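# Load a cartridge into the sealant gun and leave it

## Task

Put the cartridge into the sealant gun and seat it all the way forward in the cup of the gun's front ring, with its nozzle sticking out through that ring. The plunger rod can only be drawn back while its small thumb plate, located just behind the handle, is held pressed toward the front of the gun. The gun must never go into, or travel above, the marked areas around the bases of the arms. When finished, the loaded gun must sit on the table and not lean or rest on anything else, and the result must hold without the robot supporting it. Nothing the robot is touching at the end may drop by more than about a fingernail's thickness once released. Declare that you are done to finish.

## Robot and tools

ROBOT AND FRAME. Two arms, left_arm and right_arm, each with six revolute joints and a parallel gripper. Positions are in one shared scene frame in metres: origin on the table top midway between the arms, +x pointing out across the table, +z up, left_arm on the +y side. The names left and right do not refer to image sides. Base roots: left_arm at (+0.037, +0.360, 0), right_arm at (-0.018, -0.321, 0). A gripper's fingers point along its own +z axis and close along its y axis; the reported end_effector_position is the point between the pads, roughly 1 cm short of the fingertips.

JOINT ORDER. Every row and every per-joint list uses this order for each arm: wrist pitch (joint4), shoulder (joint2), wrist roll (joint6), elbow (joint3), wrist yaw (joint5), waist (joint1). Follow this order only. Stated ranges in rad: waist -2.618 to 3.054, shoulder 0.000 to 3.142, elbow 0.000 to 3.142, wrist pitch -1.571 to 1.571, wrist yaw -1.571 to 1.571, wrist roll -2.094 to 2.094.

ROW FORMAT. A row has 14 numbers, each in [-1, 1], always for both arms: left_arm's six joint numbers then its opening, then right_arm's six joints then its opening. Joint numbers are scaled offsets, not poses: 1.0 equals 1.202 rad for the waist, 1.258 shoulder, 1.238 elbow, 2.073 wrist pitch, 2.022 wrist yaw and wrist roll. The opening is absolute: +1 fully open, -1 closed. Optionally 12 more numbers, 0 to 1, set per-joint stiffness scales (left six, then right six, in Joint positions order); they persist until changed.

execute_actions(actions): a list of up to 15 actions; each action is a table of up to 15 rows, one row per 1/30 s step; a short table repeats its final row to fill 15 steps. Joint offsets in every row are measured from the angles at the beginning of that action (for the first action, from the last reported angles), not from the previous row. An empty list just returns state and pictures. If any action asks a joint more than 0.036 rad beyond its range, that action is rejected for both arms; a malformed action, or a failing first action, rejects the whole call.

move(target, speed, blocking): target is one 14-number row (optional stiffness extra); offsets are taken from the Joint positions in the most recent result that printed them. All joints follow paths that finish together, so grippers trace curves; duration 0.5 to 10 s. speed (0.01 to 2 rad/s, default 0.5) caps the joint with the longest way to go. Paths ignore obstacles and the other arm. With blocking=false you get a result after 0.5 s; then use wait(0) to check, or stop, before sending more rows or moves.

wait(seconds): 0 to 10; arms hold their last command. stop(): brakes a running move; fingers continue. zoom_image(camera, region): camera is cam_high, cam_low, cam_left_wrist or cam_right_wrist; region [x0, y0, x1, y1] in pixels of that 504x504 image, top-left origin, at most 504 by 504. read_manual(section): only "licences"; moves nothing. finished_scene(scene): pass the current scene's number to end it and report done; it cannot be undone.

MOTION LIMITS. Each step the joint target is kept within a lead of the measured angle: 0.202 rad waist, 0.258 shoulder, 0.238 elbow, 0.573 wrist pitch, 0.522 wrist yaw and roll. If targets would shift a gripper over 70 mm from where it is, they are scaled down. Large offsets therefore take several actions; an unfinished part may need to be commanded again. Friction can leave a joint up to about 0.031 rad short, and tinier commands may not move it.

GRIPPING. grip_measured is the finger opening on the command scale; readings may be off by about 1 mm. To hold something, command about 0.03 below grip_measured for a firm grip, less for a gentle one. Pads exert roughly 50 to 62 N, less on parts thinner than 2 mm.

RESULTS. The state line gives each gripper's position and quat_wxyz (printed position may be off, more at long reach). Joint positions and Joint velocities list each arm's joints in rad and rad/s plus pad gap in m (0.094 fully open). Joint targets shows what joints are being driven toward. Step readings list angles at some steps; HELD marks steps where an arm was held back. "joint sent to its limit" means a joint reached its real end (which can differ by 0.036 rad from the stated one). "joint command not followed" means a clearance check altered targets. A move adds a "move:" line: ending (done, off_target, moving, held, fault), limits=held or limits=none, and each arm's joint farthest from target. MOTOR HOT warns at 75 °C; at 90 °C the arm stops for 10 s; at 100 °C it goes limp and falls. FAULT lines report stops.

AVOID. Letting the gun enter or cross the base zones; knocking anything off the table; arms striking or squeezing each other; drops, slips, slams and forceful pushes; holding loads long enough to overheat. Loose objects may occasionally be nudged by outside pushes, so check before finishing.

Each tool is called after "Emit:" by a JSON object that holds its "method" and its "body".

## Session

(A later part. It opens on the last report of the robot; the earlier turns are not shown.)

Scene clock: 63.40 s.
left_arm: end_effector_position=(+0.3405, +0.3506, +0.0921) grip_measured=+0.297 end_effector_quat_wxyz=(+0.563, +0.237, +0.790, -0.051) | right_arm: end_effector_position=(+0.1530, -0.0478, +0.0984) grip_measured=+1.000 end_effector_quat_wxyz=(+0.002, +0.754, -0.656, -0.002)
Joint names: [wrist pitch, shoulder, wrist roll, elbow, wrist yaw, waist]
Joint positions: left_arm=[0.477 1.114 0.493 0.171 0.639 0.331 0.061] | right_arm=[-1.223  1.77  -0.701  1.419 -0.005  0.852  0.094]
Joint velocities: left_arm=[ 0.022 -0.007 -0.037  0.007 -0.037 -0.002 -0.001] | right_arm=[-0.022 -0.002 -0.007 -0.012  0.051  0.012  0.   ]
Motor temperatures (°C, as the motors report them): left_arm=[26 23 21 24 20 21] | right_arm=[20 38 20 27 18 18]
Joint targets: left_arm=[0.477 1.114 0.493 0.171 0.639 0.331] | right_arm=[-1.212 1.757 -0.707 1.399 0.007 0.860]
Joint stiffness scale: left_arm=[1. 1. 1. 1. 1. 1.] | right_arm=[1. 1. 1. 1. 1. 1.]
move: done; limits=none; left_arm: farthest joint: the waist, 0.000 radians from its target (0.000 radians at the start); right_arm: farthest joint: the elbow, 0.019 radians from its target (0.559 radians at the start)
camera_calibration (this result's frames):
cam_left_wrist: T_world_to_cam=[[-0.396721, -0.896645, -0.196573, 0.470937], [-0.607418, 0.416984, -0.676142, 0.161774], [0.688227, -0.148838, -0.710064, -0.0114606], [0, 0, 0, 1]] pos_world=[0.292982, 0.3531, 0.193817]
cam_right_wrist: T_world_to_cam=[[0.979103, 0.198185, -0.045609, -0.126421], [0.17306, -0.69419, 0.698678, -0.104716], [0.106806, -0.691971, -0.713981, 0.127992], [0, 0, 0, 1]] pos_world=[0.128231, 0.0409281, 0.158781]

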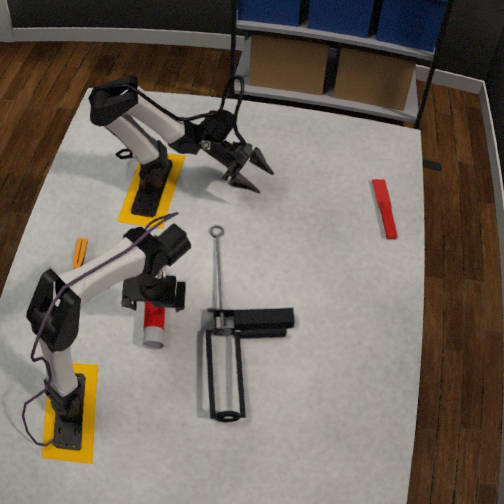

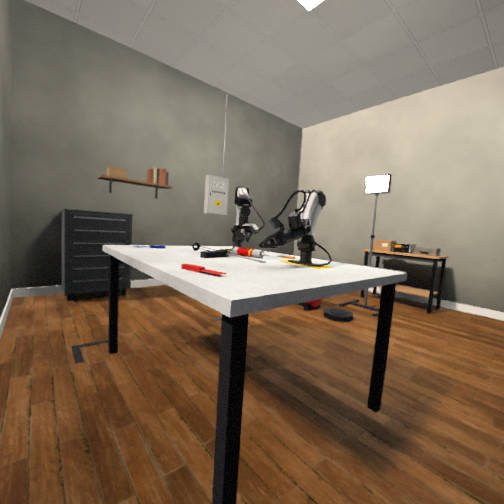

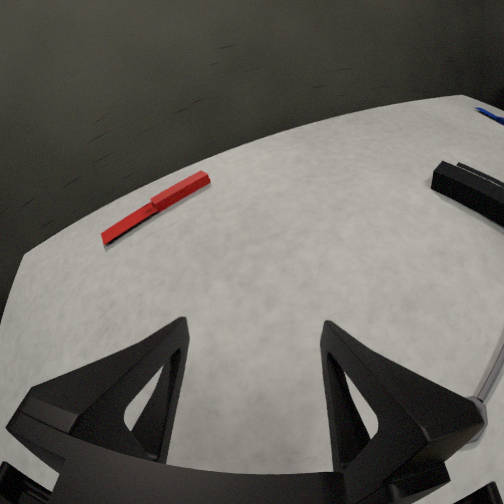

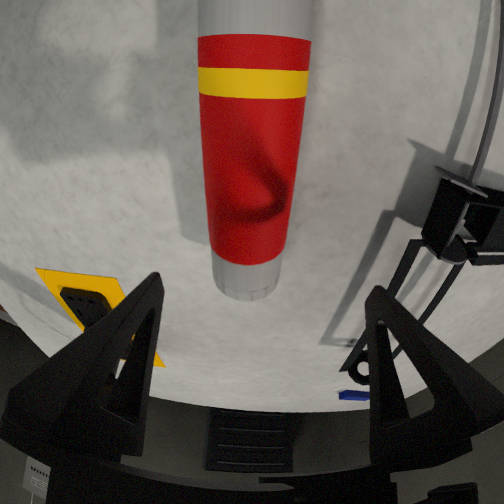

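Emit:
{"method": "move", "body": {"target": [0,0,0,0,0,0,0.3, 0.147,0.038,0.02,-0.218,0,0.034,1], "speed": 0.3}}

Emit:
{"method": "move", "body": {"target": [0,0,0,0,0,0,0.3, 0,0,0,0,0,0,-0.05]}}

Scene clock: 66.03 s.
left_arm: end_effector_position=(+0.3405, +0.3506, +0.0921) grip_measured=+0.297 end_effector_quat_wxyz=(+0.563, +0.237, +0.790, -0.051) | right_arm: end_effector_position=(+0.1404, -0.0496, +0.0262) grip_measured=+1.000 end_effector_quat_wxyz=(-0.000, +0.753, -0.658, -0.002)
Joint names: [wrist pitch, shoulder, wrist roll, elbow, wrist yaw, waist]
Joint positions: left_arm=[0.477 1.114 0.493 0.171 0.639 0.331 0.061] | right_arm=[-0.93   1.806 -0.667  1.166 -0.005  0.883  0.094]
Joint velocities: left_arm=[-0.022 -0.012 -0.037 -0.022  0.022 -0.002 -0.001] | right_arm=[-0.007 -0.017  0.037 -0.002  0.007 -0.007  0.   ]
Motor temperatures (°C, as the motors report them): left_arm=[27 23 21 24 20 21] | right_arm=[20 38 20 27 18 18]
Joint targets: left_arm=[0.477 1.114 0.493 0.171 0.639 0.331] | right_arm=[-0.918 1.818 -0.660 1.149 -0.005 0.893]
Joint stiffness scale: left_arm=[1. 1. 1. 1. 1. 1.] | right_arm=[1. 1. 1. 1. 1. 1.]
move: done; limits=none; left_arm: farthest joint: the waist, 0.000 radians from its target (0.000 radians at the start); right_arm: farthest joint: the elbow, 0.017 radians from its target (0.270 radians at the start)
camera_calibration (this result's frames):
cam_left_wrist: T_world_to_cam=[[-0.396721, -0.896645, -0.196573, 0.470937], [-0.607418, 0.416984, -0.676142, 0.161774], [0.688227, -0.148838, -0.710064, -0.0114606], [0, 0, 0, 1]] pos_world=[0.292982, 0.3531, 0.193817]
cam_right_wrist: T_world_to_cam=[[0.979881, 0.194987, -0.0425912, -0.117362], [0.169047, -0.697391, 0.696469, -0.0528485], [0.1061, -0.689657, -0.716322, 0.0767755], [0, 0, 0, 1]] pos_world=[0.115788, 0.0389767, 0.0868048]

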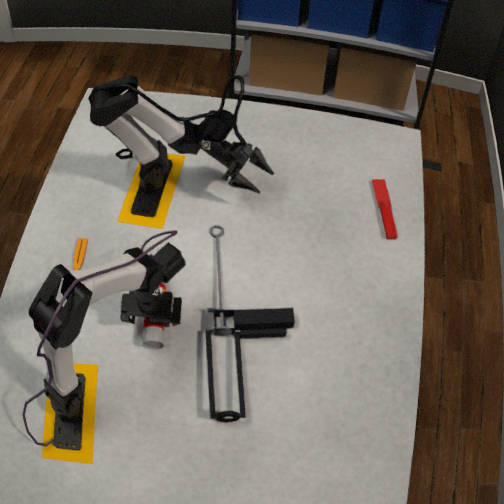

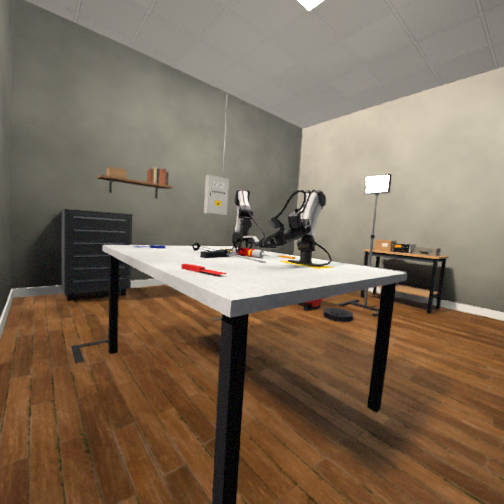

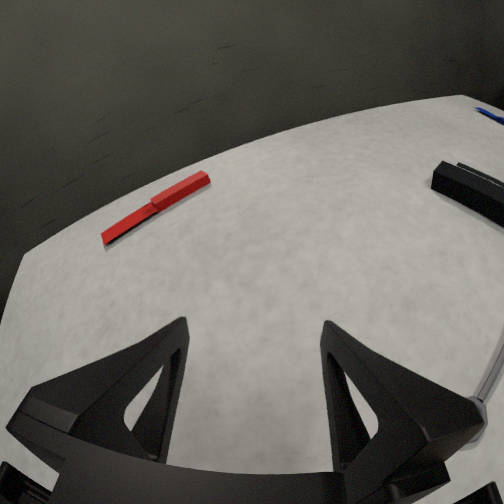

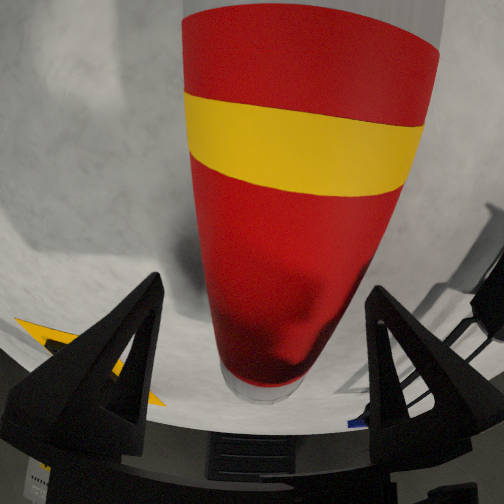

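Scene clock: 66.53 s.
left_arm: end_effector_position=(+0.3405, +0.3506, +0.0921) grip_measured=+0.297 end_effector_quat_wxyz=(+0.563, +0.237, +0.790, -0.051) | right_arm: end_effector_position=(+0.1406, -0.0494, +0.0262) grip_measured=+0.037 end_effector_quat_wxyz=(-0.001, +0.753, -0.658, -0.002)
Joint names: [wrist pitch, shoulder, wrist roll, elbow, wrist yaw, waist]
Joint positions: left_arm=[0.477 1.114 0.493 0.171 0.639 0.331 0.061] | right_arm=[-0.929  1.806 -0.667  1.166 -0.004  0.883  0.049]
Joint velocities: left_arm=[ 0.081  0.002  0.037  0.012  0.007  0.017 -0.   ] | right_arm=[-0.022 -0.002 -0.066  0.002 -0.022  0.002  0.   ]
Motor temperatures (°C, as the motors report them): left_arm=[27 23 21 24 20 21] | right_arm=[20 38 20 27 18 18]
Joint targets: left_arm=[0.477 1.114 0.493 0.171 0.639 0.331] | right_arm=[-0.930 1.806 -0.667 1.166 -0.005 0.883]
Joint stiffness scale: left_arm=[1. 1. 1. 1. 1. 1.] | right_arm=[1. 1. 1. 1. 1. 1.]
move: done; limits=none; left_arm: farthest joint: the waist, 0.000 radians from its target (0.000 radians at the start); right_arm: farthest joint: the wrist pitch, 0.001 radians from its target (0.000 radians at the start)
camera_calibration (this result's frames):
cam_left_wrist: T_world_to_cam=[[-0.396721, -0.896645, -0.196573, 0.470937], [-0.607418, 0.416984, -0.676142, 0.161774], [0.688227, -0.148838, -0.710064, -0.0114606], [0, 0, 0, 1]] pos_world=[0.292982, 0.3531, 0.193817]
cam_right_wrist: T_world_to_cam=[[0.979858, 0.195385, -0.0412598, -0.117658], [0.168449, -0.697745, 0.696259, -0.0526968], [0.10725, -0.689185, -0.716604, 0.0767388], [0, 0, 0, 1]] pos_world=[0.115935, 0.039107, 0.0868273]

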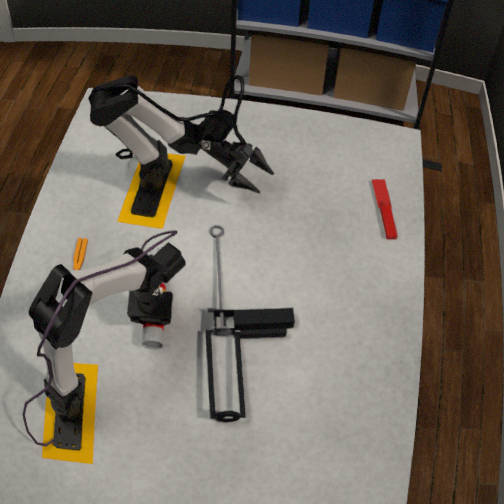

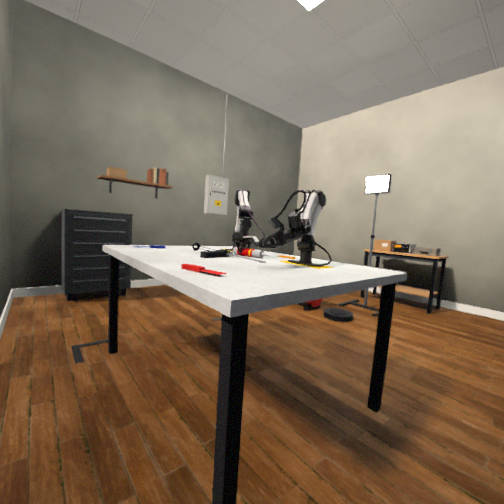

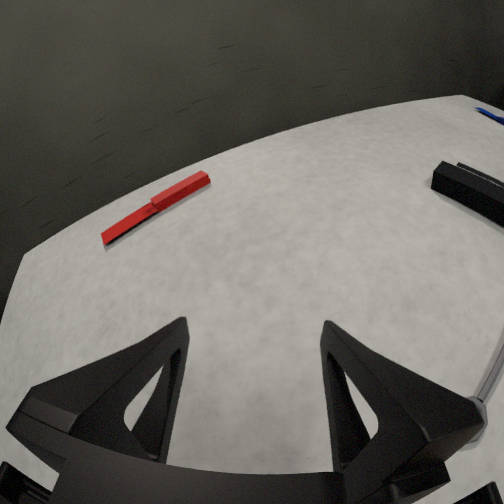

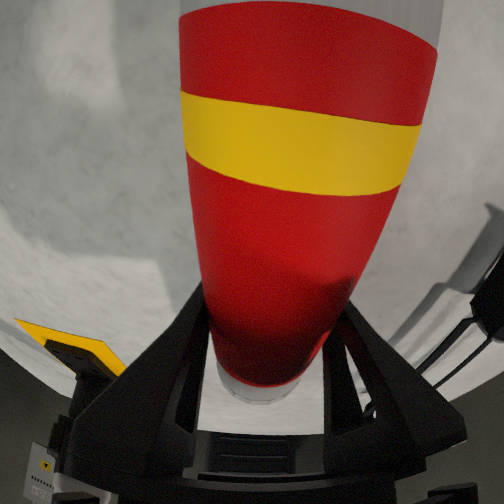

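Emit:
{"method": "move", "body": {"target": [0,0,0,0,0,0,0.3, -0.17,-0.03,0,0.27,0,0,0], "speed": 0.4}}

Emit:
{"method": "move", "body": {"target": [0,0,0,0,0,0,0.3, 0,0.1,0.63,0.14,0,-0.2,0], "speed": 0.8}}

Scene clock: 68.93 s.
left_arm: end_effector_position=(+0.3405, +0.3506, +0.0921) grip_measured=+0.297 end_effector_quat_wxyz=(+0.563, +0.237, +0.790, -0.051) | right_arm: end_effector_position=(+0.1446, -0.0438, +0.1007) grip_measured=+0.037 end_effector_quat_wxyz=(+0.021, +0.753, -0.657, +0.004)
Joint names: [wrist pitch, shoulder, wrist roll, elbow, wrist yaw, waist]
Joint positions: left_arm=[0.477 1.114 0.493 0.171 0.639 0.331 0.061] | right_arm=[-1.278  1.802 -0.667  1.467 -0.001  0.883  0.049]
Joint velocities: left_arm=[-0.037 -0.012  0.022  0.002  0.066 -0.007 -0.   ] | right_arm=[ 0.007 -0.007  0.007 -0.002 -0.051 -0.012 -0.001]
Motor temperatures (°C, as the motors report them): left_arm=[27 23 21 24 20 21] | right_arm=[20 38 20 27 18 18]
Joint targets: left_arm=[0.477 1.114 0.493 0.171 0.639 0.331] | right_arm=[-1.281 1.768 -0.667 1.500 -0.004 0.883]
Joint stiffness scale: left_arm=[1. 1. 1. 1. 1. 1.] | right_arm=[1. 1. 1. 1. 1. 1.]
move: off_target (right_arm); limits=none; left_arm: farthest joint: the waist, 0.000 radians from its target (0.000 radians at the start); right_arm: farthest joint: the shoulder, 0.034 radians from its target (0.037 radians at the start)
camera_calibration (this result's frames):
cam_left_wrist: T_world_to_cam=[[-0.396721, -0.896645, -0.196573, 0.470937], [-0.607418, 0.416984, -0.676142, 0.161774], [0.688227, -0.148838, -0.710064, -0.0114606], [0, 0, 0, 1]] pos_world=[0.292982, 0.3531, 0.193817]
cam_right_wrist: T_world_to_cam=[[0.978768, 0.193249, -0.0683252, -0.116818], [0.182418, -0.669241, 0.720305, -0.104554], [0.093472, -0.717476, -0.690284, 0.131752], [0, 0, 0, 1]] pos_world=[0.121095, 0.0471322, 0.158276]

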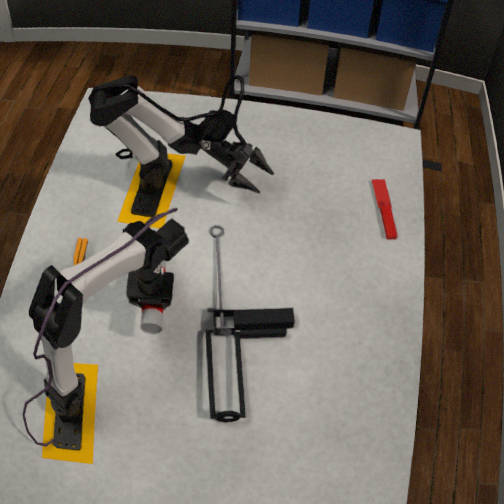

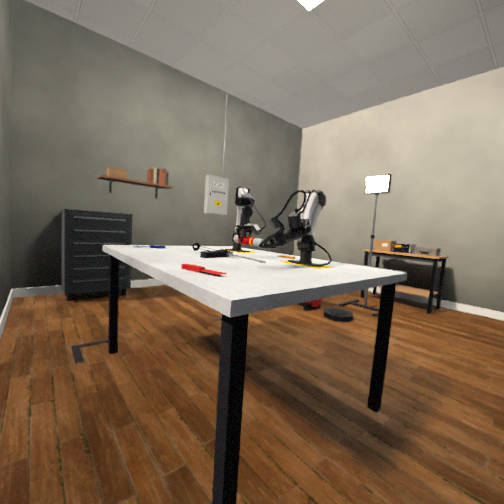

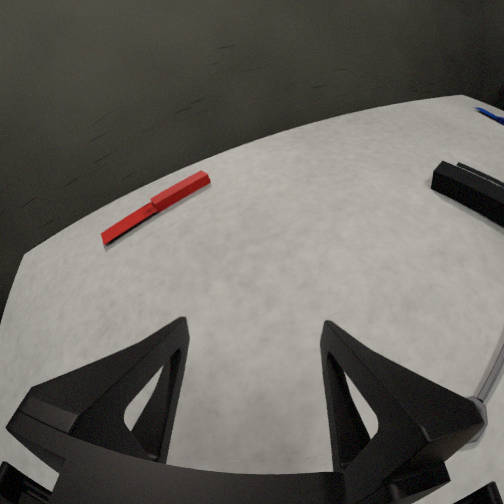

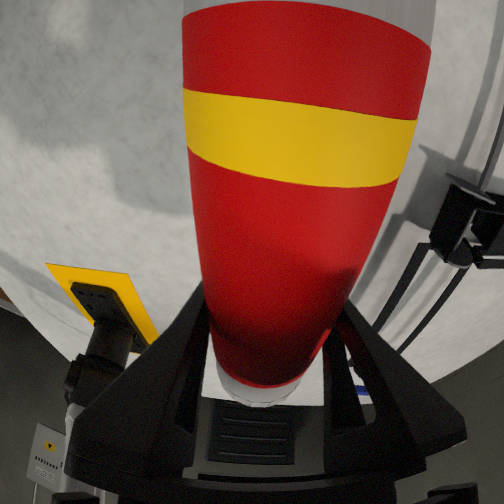

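Scene clock: 71.40 s.
left_arm: end_effector_position=(+0.3405, +0.3506, +0.0921) grip_measured=+0.297 end_effector_quat_wxyz=(+0.563, +0.237, +0.790, -0.051) | right_arm: end_effector_position=(+0.2276, -0.0646, +0.0898) grip_measured=+0.038 end_effector_quat_wxyz=(-0.018, -0.103, +0.994, -0.014)
Joint names: [wrist pitch, shoulder, wrist roll, elbow, wrist yaw, waist]
Joint positions: left_arm=[0.477 1.114 0.493 0.171 0.639 0.331 0.061] | right_arm=[-1.28   1.94   0.6    1.603 -0.002  0.649  0.049]
Joint velocities: left_arm=[-0.022  0.022  0.037 -0.012 -0.037  0.012 -0.001] | right_arm=[-0.066 -0.022  0.007  0.017 -0.022 -0.012  0.001]
Motor temperatures (°C, as the motors report them): left_arm=[27 23 21 24 20 21] | right_arm=[20 38 20 28 18 18]
Joint targets: left_arm=[0.477 1.114 0.493 0.171 0.639 0.331] | right_arm=[-1.278 1.928 0.607 1.640 -0.001 0.642]
Joint stiffness scale: left_arm=[1. 1. 1. 1. 1. 1.] | right_arm=[1. 1. 1. 1. 1. 1.]
move: off_target (right_arm); limits=none; left_arm: farthest joint: the waist, 0.000 radians from its target (0.000 radians at the start); right_arm: farthest joint: the elbow, 0.038 radians from its target (0.174 radians at the start)
camera_calibration (this result's frames):
cam_left_wrist: T_world_to_cam=[[-0.396721, -0.896645, -0.196573, 0.470937], [-0.607418, 0.416984, -0.676142, 0.161774], [0.688227, -0.148838, -0.710064, -0.0114606], [0, 0, 0, 1]] pos_world=[0.292982, 0.3531, 0.193817]
cam_right_wrist: T_world_to_cam=[[0.262365, -0.964807, -0.0176755, -0.111002], [-0.658017, -0.192276, 0.728041, 0.0957166], [-0.705817, -0.179381, -0.685306, 0.31777], [0, 0, 0, 1]] pos_world=[0.316394, -0.0316896, 0.146122]

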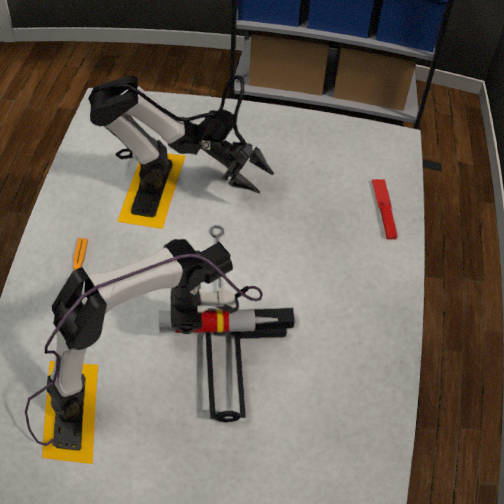

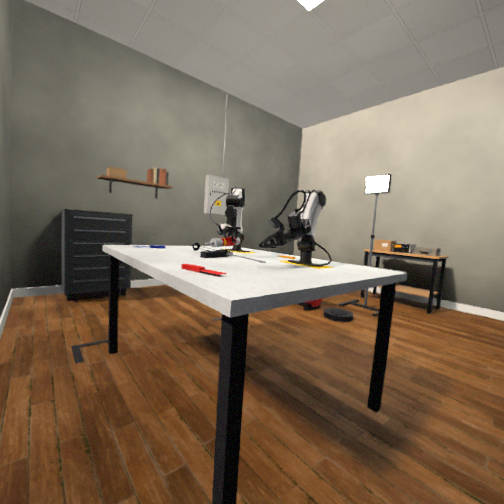

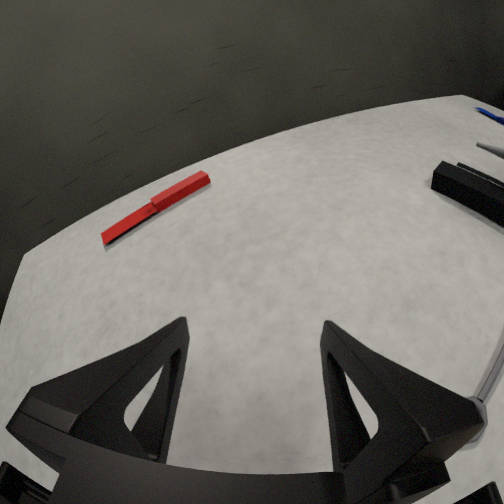

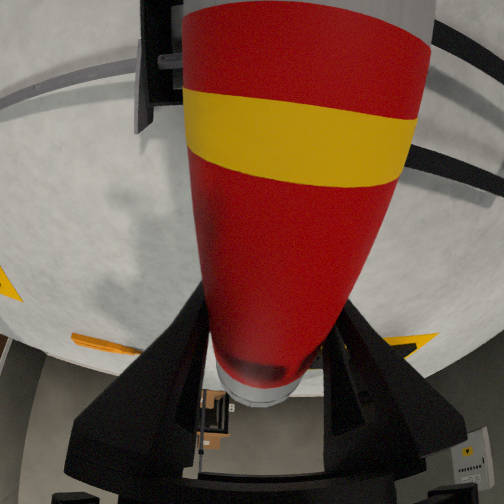

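Emit:
{"method": "move", "body": {"target": [0,0,0,0,0,0,0.3, 0,0.07,0.636,0.222,-0.129,-0.241,0], "speed": 0.8}}

Emit:
{"method": "zoom_image", "body": {"camera": "cam_high", "region": [130, 240, 330, 440]}}

Scene clock: 74.23 s.
left_arm: end_effector_position=(+0.3405, +0.3506, +0.0921) grip_measured=+0.297 end_effector_quat_wxyz=(+0.563, +0.237, +0.790, -0.051) | right_arm: end_effector_position=(+0.3190, -0.0783, +0.1200) grip_measured=+0.038 end_effector_quat_wxyz=(-0.099, +0.618, +0.775, +0.087)
Joint names: [wrist pitch, shoulder, wrist roll, elbow, wrist yaw, waist]
Joint positions: left_arm=[0.477 1.114 0.493 0.171 0.639 0.331 0.061] | right_arm=[-1.283  2.04   1.879  1.842 -0.248  0.365  0.049]
Joint velocities: left_arm=[-0.051  0.012 -0.037  0.012 -0.051  0.017 -0.   ] | right_arm=[ 0.022 -0.007 -0.022 -0.002 -0.037 -0.007 -0.001]
Motor temperatures (°C, as the motors report them): left_arm=[27 23 21 25 20 21] | right_arm=[20 38 20 28 18 19]
Joint targets: left_arm=[0.477 1.114 0.493 0.171 0.639 0.331] | right_arm=[-1.280 2.028 1.886 1.877 -0.263 0.359]
Joint stiffness scale: left_arm=[1. 1. 1. 1. 1. 1.] | right_arm=[1. 1. 1. 1. 1. 1.]
move: off_target (right_arm); limits=none; left_arm: farthest joint: the waist, 0.000 radians from its target (0.000 radians at the start); right_arm: farthest joint: the elbow, 0.036 radians from its target (0.275 radians at the start)
camera_calibration (this result's frames):
cam_left_wrist: T_world_to_cam=[[-0.396721, -0.896645, -0.196573, 0.470937], [-0.607418, 0.416984, -0.676142, 0.161774], [0.688227, -0.148838, -0.710064, -0.0114606], [0, 0, 0, 1]] pos_world=[0.292982, 0.3531, 0.193817]
cam_right_wrist: T_world_to_cam=[[-0.96106, -0.268347, -0.0659905, 0.302862], [-0.191304, 0.473741, 0.859635, 0.0186436], [-0.199418, 0.838785, -0.506629, 0.297262], [0, 0, 0, 1]] pos_world=[0.353914, -0.176899, 0.154561]

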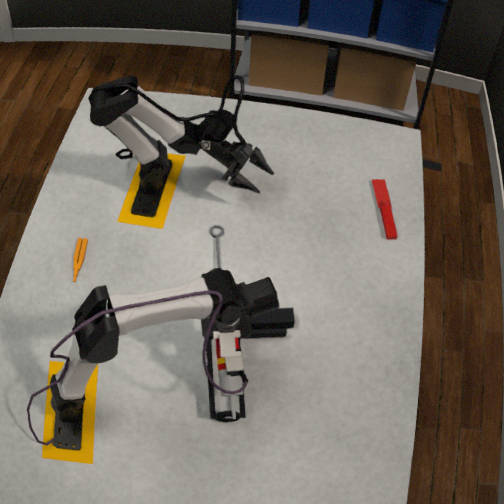

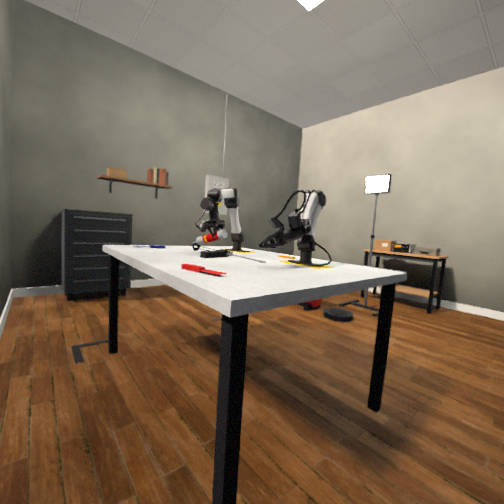

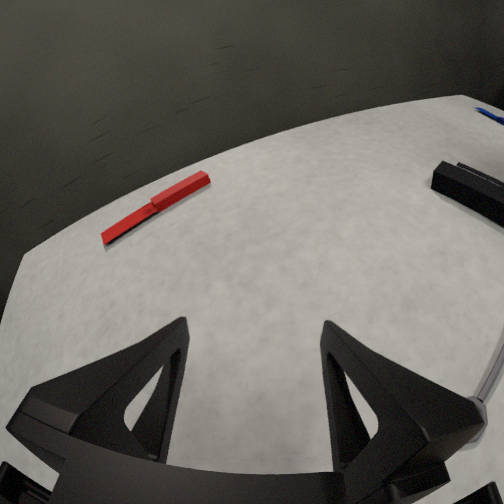

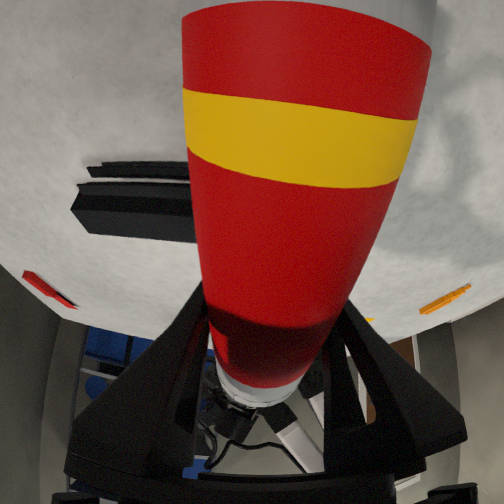

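Region (130, 240, 330, 440) of cam_high's 504x504 image, scaled by 2.520, with more detail than that image has.

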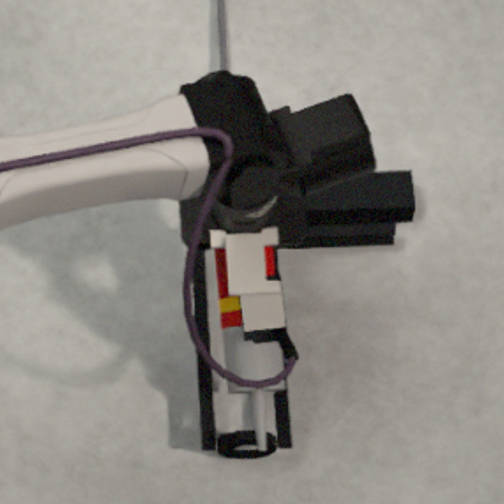

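Emit:
{"method": "move", "body": {"target": [0,0,0,0,0,0,0.3, 0,0.018,0.065,0.071,-0.007,0.077,0], "speed": 0.3}}

Emit:
{"method": "move", "body": {"target": [0,0,0,0,0,0,0.3, 0.055,-0.01,0,-0.08,-0.007,0,0], "speed": 0.2}}

Emit:
{"method": "zoom_image", "body": {"camera": "cam_high", "region": [130, 240, 330, 440]}}

Emit:
{"method": "zoom_image", "body": {"camera": "cam_low", "region": [170, 210, 270, 270]}}

Scene clock: 76.53 s.
left_arm: end_effector_position=(+0.3405, +0.3506, +0.0921) grip_measured=+0.297 end_effector_quat_wxyz=(+0.563, +0.237, +0.790, -0.051) | right_arm: end_effector_position=(+0.3050, -0.0412, +0.1206) grip_measured=+0.038 end_effector_quat_wxyz=(-0.108, +0.630, +0.765, +0.084)
Joint names: [wrist pitch, shoulder, wrist roll, elbow, wrist yaw, waist]
Joint positions: left_arm=[0.477 1.114 0.493 0.171 0.639 0.331 0.061] | right_arm=[-1.284  2.076  2.003  1.895 -0.254  0.455  0.049]
Joint velocities: left_arm=[-0.007 -0.002 -0.007 -0.002  0.022 -0.007 -0.001] | right_arm=[ 0.022  0.002  0.007  0.002  0.037 -0.002 -0.   ]
Motor temperatures (°C, as the motors report them): left_arm=[27 23 21 25 20 21] | right_arm=[20 38 20 29 18 19]
Joint targets: left_arm=[0.477 1.114 0.493 0.171 0.639 0.331] | right_arm=[-1.283 2.062 2.010 1.929 -0.262 0.458]
Joint stiffness scale: left_arm=[1. 1. 1. 1. 1. 1.] | right_arm=[1. 1. 1. 1. 1. 1.]
move: off_target (right_arm); limits=none; left_arm: farthest joint: the waist, 0.000 radians from its target (0.000 radians at the start); right_arm: farthest joint: the elbow, 0.035 radians from its target (0.088 radians at the start)
camera_calibration (this result's frames):
cam_left_wrist: T_world_to_cam=[[-0.396721, -0.896645, -0.196573, 0.470937], [-0.607418, 0.416984, -0.676142, 0.161774], [0.688227, -0.148838, -0.710064, -0.0114606], [0, 0, 0, 1]] pos_world=[0.292982, 0.3531, 0.193817]
cam_right_wrist: T_world_to_cam=[[-0.969737, -0.239675, -0.0465446, 0.30095], [-0.158571, 0.473311, 0.866506, -0.0128913], [-0.18565, 0.847663, -0.496992, 0.258665], [0, 0, 0, 1]] pos_world=[0.337819, -0.141029, 0.153732]

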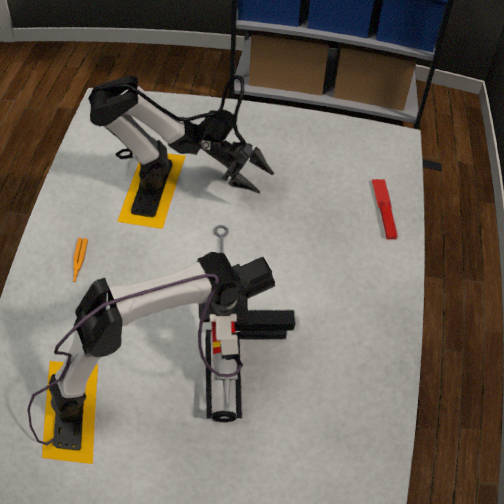

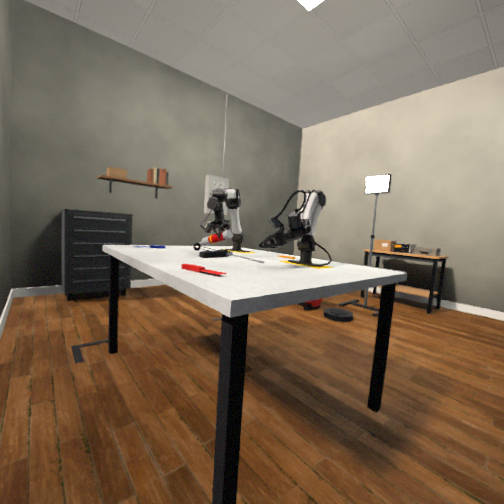

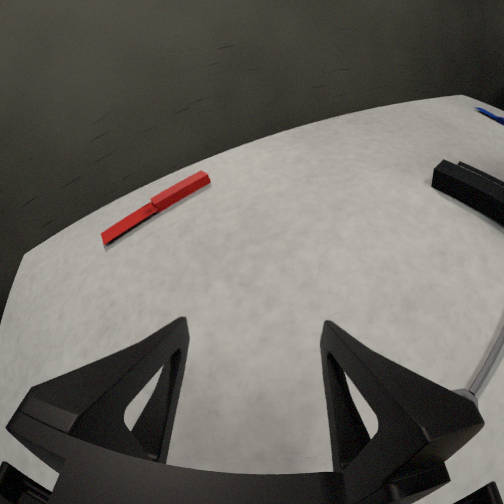

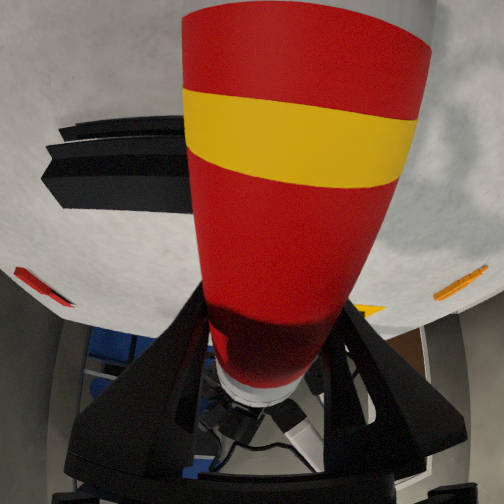

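Scene clock: 77.70 s.
left_arm: end_effector_position=(+0.3405, +0.3506, +0.0921) grip_measured=+0.297 end_effector_quat_wxyz=(+0.563, +0.237, +0.790, -0.051) | right_arm: end_effector_position=(+0.3046, -0.0416, +0.0914) grip_measured=+0.038 end_effector_quat_wxyz=(-0.110, +0.630, +0.765, +0.078)
Joint names: [wrist pitch, shoulder, wrist roll, elbow, wrist yaw, waist]
Joint positions: left_arm=[0.477 1.114 0.493 0.171 0.639 0.331 0.061] | right_arm=[-1.186  2.085  2.003  1.795 -0.254  0.455  0.049]
Joint velocities: left_arm=[-0.007 -0.007  0.007 -0.002  0.081  0.007  0.   ] | right_arm=[-0.037 -0.017  0.051 -0.002 -0.022 -0.027  0.   ]
Motor temperatures (°C, as the motors report them): left_arm=[28 23 21 25 20 21] | right_arm=[20 38 20 29 18 19]
Joint targets: left_arm=[0.477 1.114 0.493 0.171 0.639 0.331] | right_arm=[-1.170 2.063 2.003 1.796 -0.268 0.455]
Joint stiffness scale: left_arm=[1. 1. 1. 1. 1. 1.] | right_arm=[1. 1. 1. 1. 1. 1.]
move: off_target (right_arm); limits=none; left_arm: farthest joint: the waist, 0.000 radians from its target (0.000 radians at the start); right_arm: farthest joint: the shoulder, 0.022 radians from its target (0.012 radians at the start)
camera_calibration (this result's frames):
cam_left_wrist: T_world_to_cam=[[-0.396721, -0.896645, -0.196573, 0.470937], [-0.607418, 0.416984, -0.676142, 0.161774], [0.688227, -0.148838, -0.710064, -0.0114606], [0, 0, 0, 1]] pos_world=[0.292982, 0.3531, 0.193817]
cam_right_wrist: T_world_to_cam=[[-0.970145, -0.239962, -0.0351726, 0.298115], [-0.149924, 0.479384, 0.864705, 0.0102954], [-0.190635, 0.844162, -0.501048, 0.246083], [0, 0, 0, 1]] pos_world=[0.337671, -0.141133, 0.124882]

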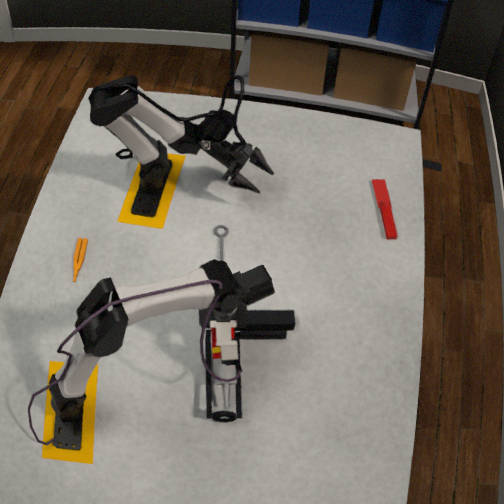

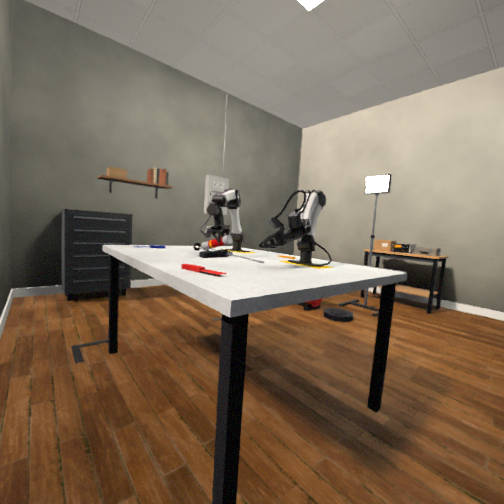

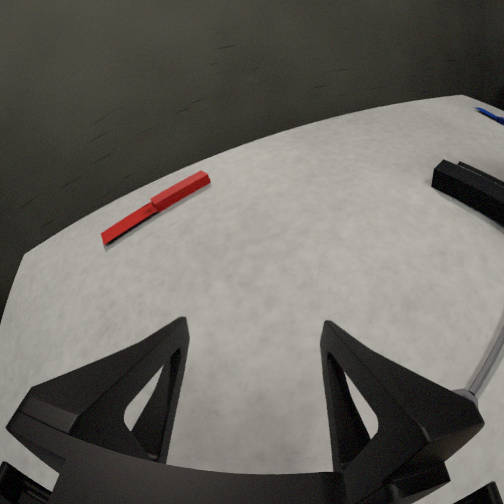

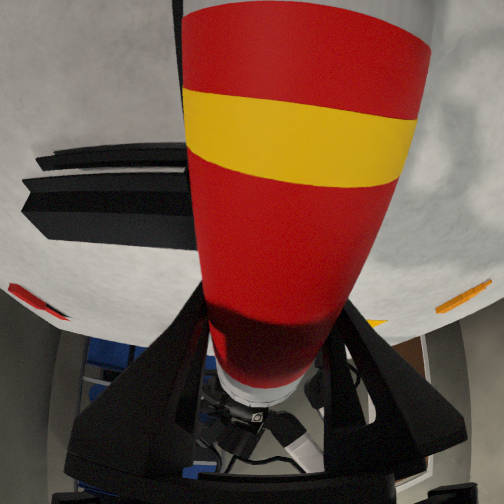

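Region (130, 240, 330, 440) of cam_high's 504x504 image, scaled by 2.520, with more detail than that image has.

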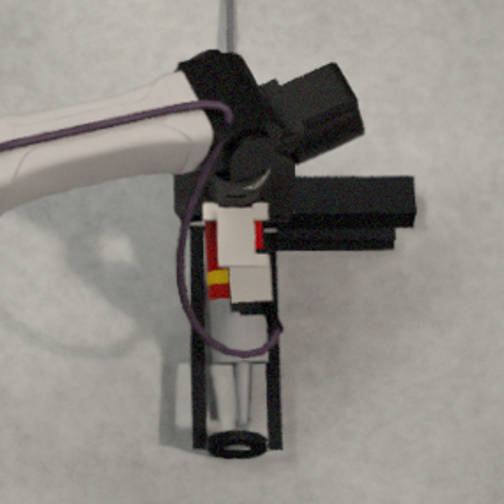

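Region (170, 210, 270, 270) of cam_low's 504x504 image, scaled by 5.040, with more detail than that image has; it fills the top 302 rows of this view, and the rest is white.

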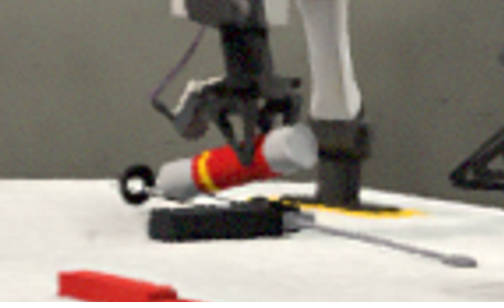

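Emit:
{"method": "move", "body": {"target": [0,0,0,0,0,0,0.3, 0.016,-0.064,-0.025,-0.065,-0.009,-0.063,0], "speed": 0.08}}

Emit:
{"method": "zoom_image", "body": {"camera": "cam_high", "region": [130, 260, 330, 460]}}

Emit:
{"method": "zoom_image", "body": {"camera": "cam_low", "region": [170, 210, 270, 270]}}

Scene clock: 80.20 s.
left_arm: end_effector_position=(+0.3405, +0.3506, +0.0921) grip_measured=+0.297 end_effector_quat_wxyz=(+0.563, +0.237, +0.790, -0.051) | right_arm: end_effector_position=(+0.3095, -0.0704, +0.0869) grip_measured=+0.038 end_effector_quat_wxyz=(-0.111, +0.640, +0.757, +0.076)
Joint names: [wrist pitch, shoulder, wrist roll, elbow, wrist yaw, waist]
Joint positions: left_arm=[0.477 1.114 0.493 0.171 0.639 0.331 0.061] | right_arm=[-1.168  2.045  1.96   1.717 -0.259  0.389  0.049]
Joint velocities: left_arm=[-0.007 -0.007 -0.037 -0.017  0.007  0.002 -0.   ] | right_arm=[-0.037 -0.012 -0.022  0.007 -0.007  0.002 -0.001]
Motor temperatures (°C, as the motors report them): left_arm=[28 22 21 25 20 21] | right_arm=[20 39 20 29 18 19]
Joint targets: left_arm=[0.477 1.114 0.493 0.171 0.639 0.331] | right_arm=[-1.153 2.005 1.953 1.715 -0.272 0.380]
Joint stiffness scale: left_arm=[1. 1. 1. 1. 1. 1.] | right_arm=[1. 1. 1. 1. 1. 1.]
move: off_target (right_arm); limits=none; left_arm: farthest joint: the waist, 0.000 radians from its target (0.000 radians at the start); right_arm: farthest joint: the shoulder, 0.040 radians from its target (0.081 radians at the start)
camera_calibration (this result's frames):
cam_left_wrist: T_world_to_cam=[[-0.396721, -0.896645, -0.196573, 0.470937], [-0.607418, 0.416984, -0.676142, 0.161774], [0.688227, -0.148838, -0.710064, -0.0114606], [0, 0, 0, 1]] pos_world=[0.292982, 0.3531, 0.193817]
cam_right_wrist: T_world_to_cam=[[-0.975776, -0.217026, -0.0275931, 0.298542], [-0.132385, 0.485337, 0.864246, 0.023799], [-0.174172, 0.846964, -0.502311, 0.264337], [0, 0, 0, 1]] pos_world=[0.340501, -0.170643, 0.120449]

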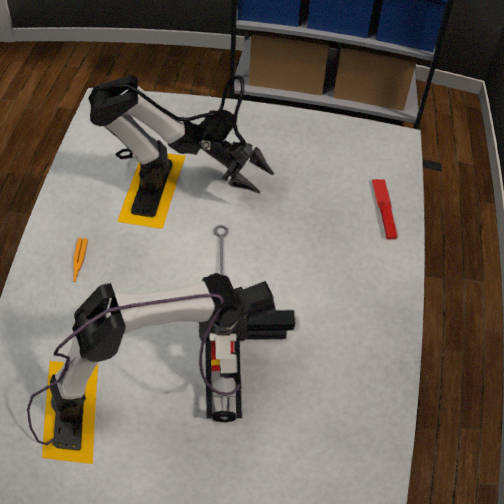

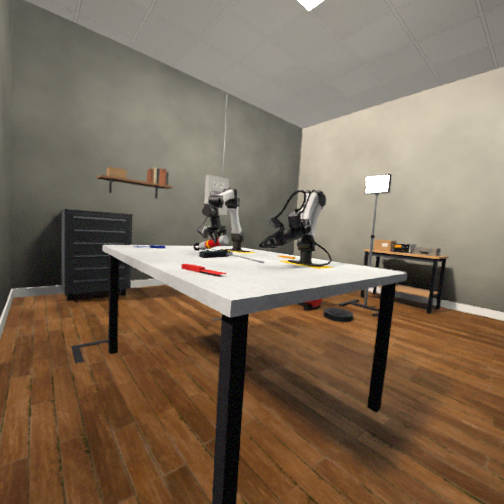

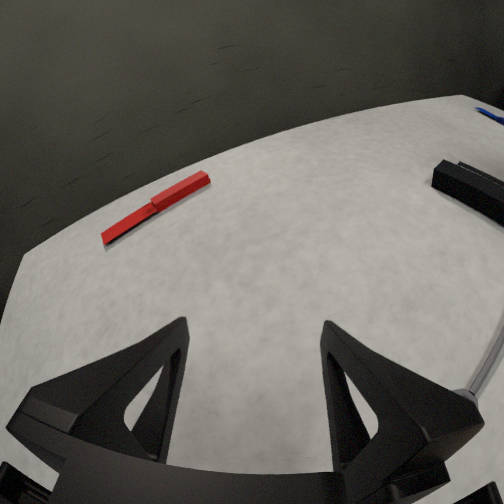

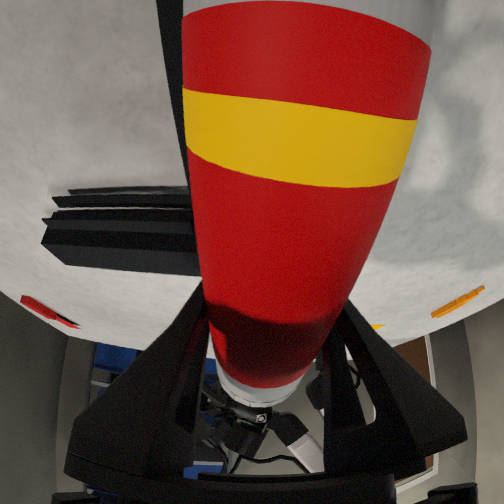

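Region (130, 260, 330, 460) of cam_high's 504x504 image, scaled by 2.520, with more detail than that image has.

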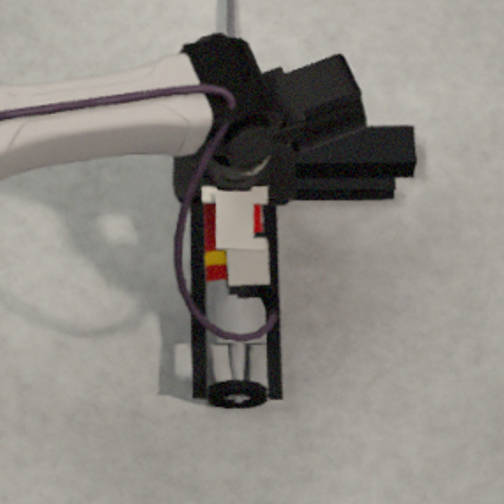

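Region (170, 210, 270, 270) of cam_low's 504x504 image, scaled by 5.040, with more detail than that image has; it fills the top 302 rows of this view, and the rest is white.

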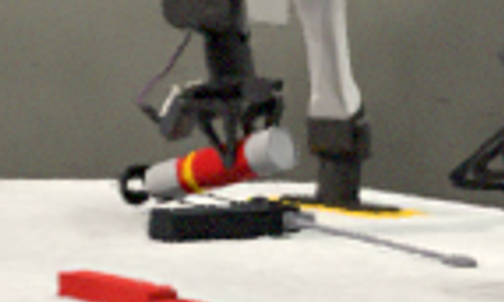

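Emit:
{"method": "move", "body": {"target": [0,0,0,0,0,0,0.3, 0.02,-0.066,-0.041,-0.07,-0.008,-0.071,0], "speed": 0.08}}

Emit:
{"method": "zoom_image", "body": {"camera": "cam_high", "region": [130, 260, 330, 460]}}

Emit:
{"method": "zoom_image", "body": {"camera": "cam_low", "region": [170, 210, 270, 270]}}

Scene clock: 82.27 s.
left_arm: end_effector_position=(+0.3405, +0.3506, +0.0921) grip_measured=+0.297 end_effector_quat_wxyz=(+0.563, +0.237, +0.790, -0.051) | right_arm: end_effector_position=(+0.3152, -0.0938, +0.0845) grip_measured=+0.038 end_effector_quat_wxyz=(-0.116, +0.633, +0.760, +0.093)
Joint names: [wrist pitch, shoulder, wrist roll, elbow, wrist yaw, waist]
Joint positions: left_arm=[0.477 1.114 0.493 0.171 0.639 0.331 0.061] | right_arm=[-1.123  2.     1.879  1.636 -0.288  0.32   0.049]
Joint velocities: left_arm=[-0.022  0.002  0.037 -0.017 -0.007  0.007  0.   ] | right_arm=[-0.007 -0.012 -0.022 -0.007  0.022 -0.012 -0.001]
Motor temperatures (°C, as the motors report them): left_arm=[28 22 21 25 20 21] | right_arm=[20 40 20 29 18 19]
Joint targets: left_arm=[0.477 1.114 0.493 0.171 0.639 0.331] | right_arm=[-1.126 1.962 1.876 1.631 -0.275 0.304]
Joint stiffness scale: left_arm=[1. 1. 1. 1. 1. 1.] | right_arm=[1. 1. 1. 1. 1. 1.]
move: off_target (right_arm); limits=none; left_arm: farthest joint: the waist, 0.000 radians from its target (0.000 radians at the start); right_arm: farthest joint: the shoulder, 0.038 radians from its target (0.083 radians at the start)
camera_calibration (this result's frames):
cam_left_wrist: T_world_to_cam=[[-0.396721, -0.896645, -0.196573, 0.470937], [-0.607418, 0.416984, -0.676142, 0.161774], [0.688227, -0.148838, -0.710064, -0.0114606], [0, 0, 0, 1]] pos_world=[0.292982, 0.3531, 0.193817]
cam_right_wrist: T_world_to_cam=[[-0.972751, -0.226298, -0.0504568, 0.299076], [-0.151068, 0.453531, 0.878344, 0.0396817], [-0.175883, 0.862032, -0.475359, 0.283592], [0, 0, 0, 1]] pos_world=[0.346801, -0.194782, 0.115044]

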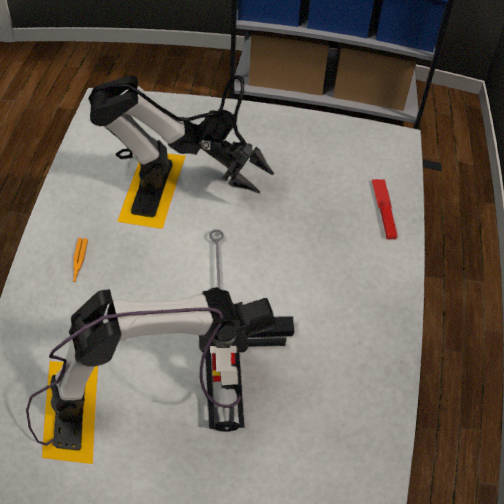

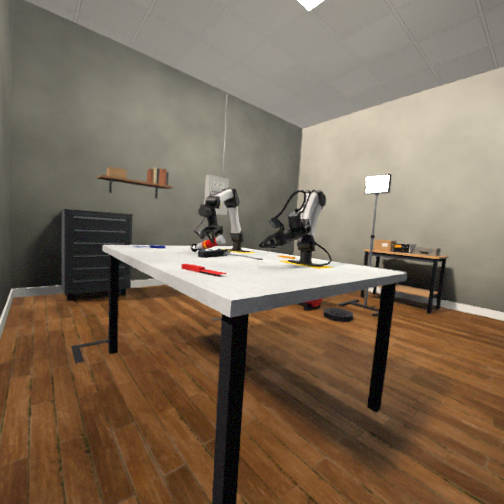

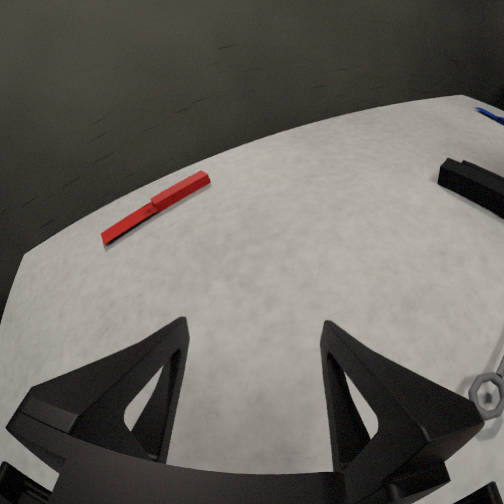

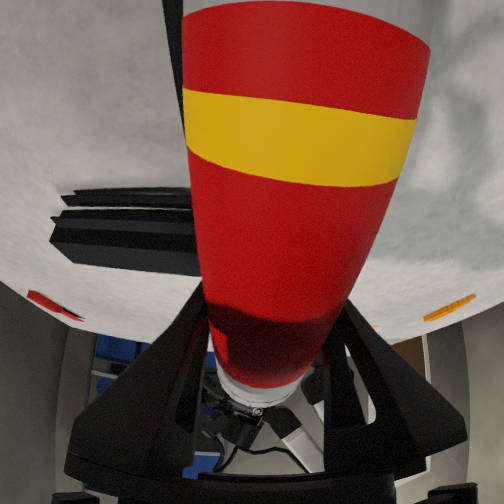

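Region (130, 260, 330, 460) of cam_high's 504x504 image, scaled by 2.520, with more detail than that image has.

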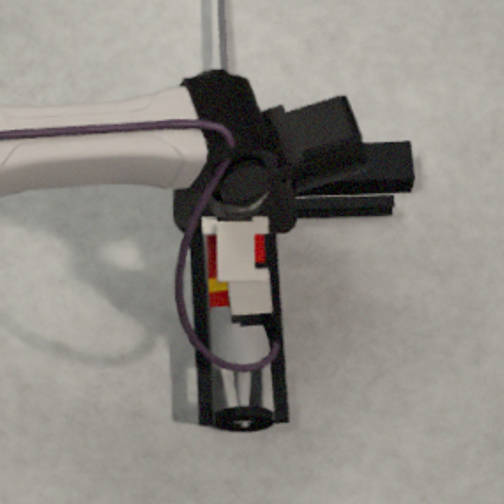

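Region (170, 210, 270, 270) of cam_low's 504x504 image, scaled by 5.040, with more detail than that image has; it fills the top 302 rows of this view, and the rest is white.

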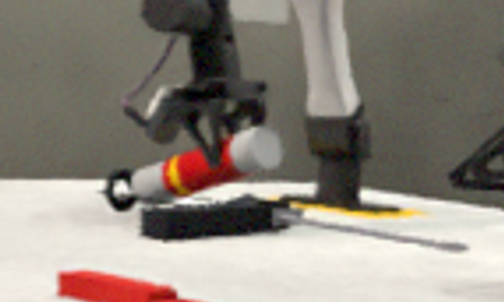

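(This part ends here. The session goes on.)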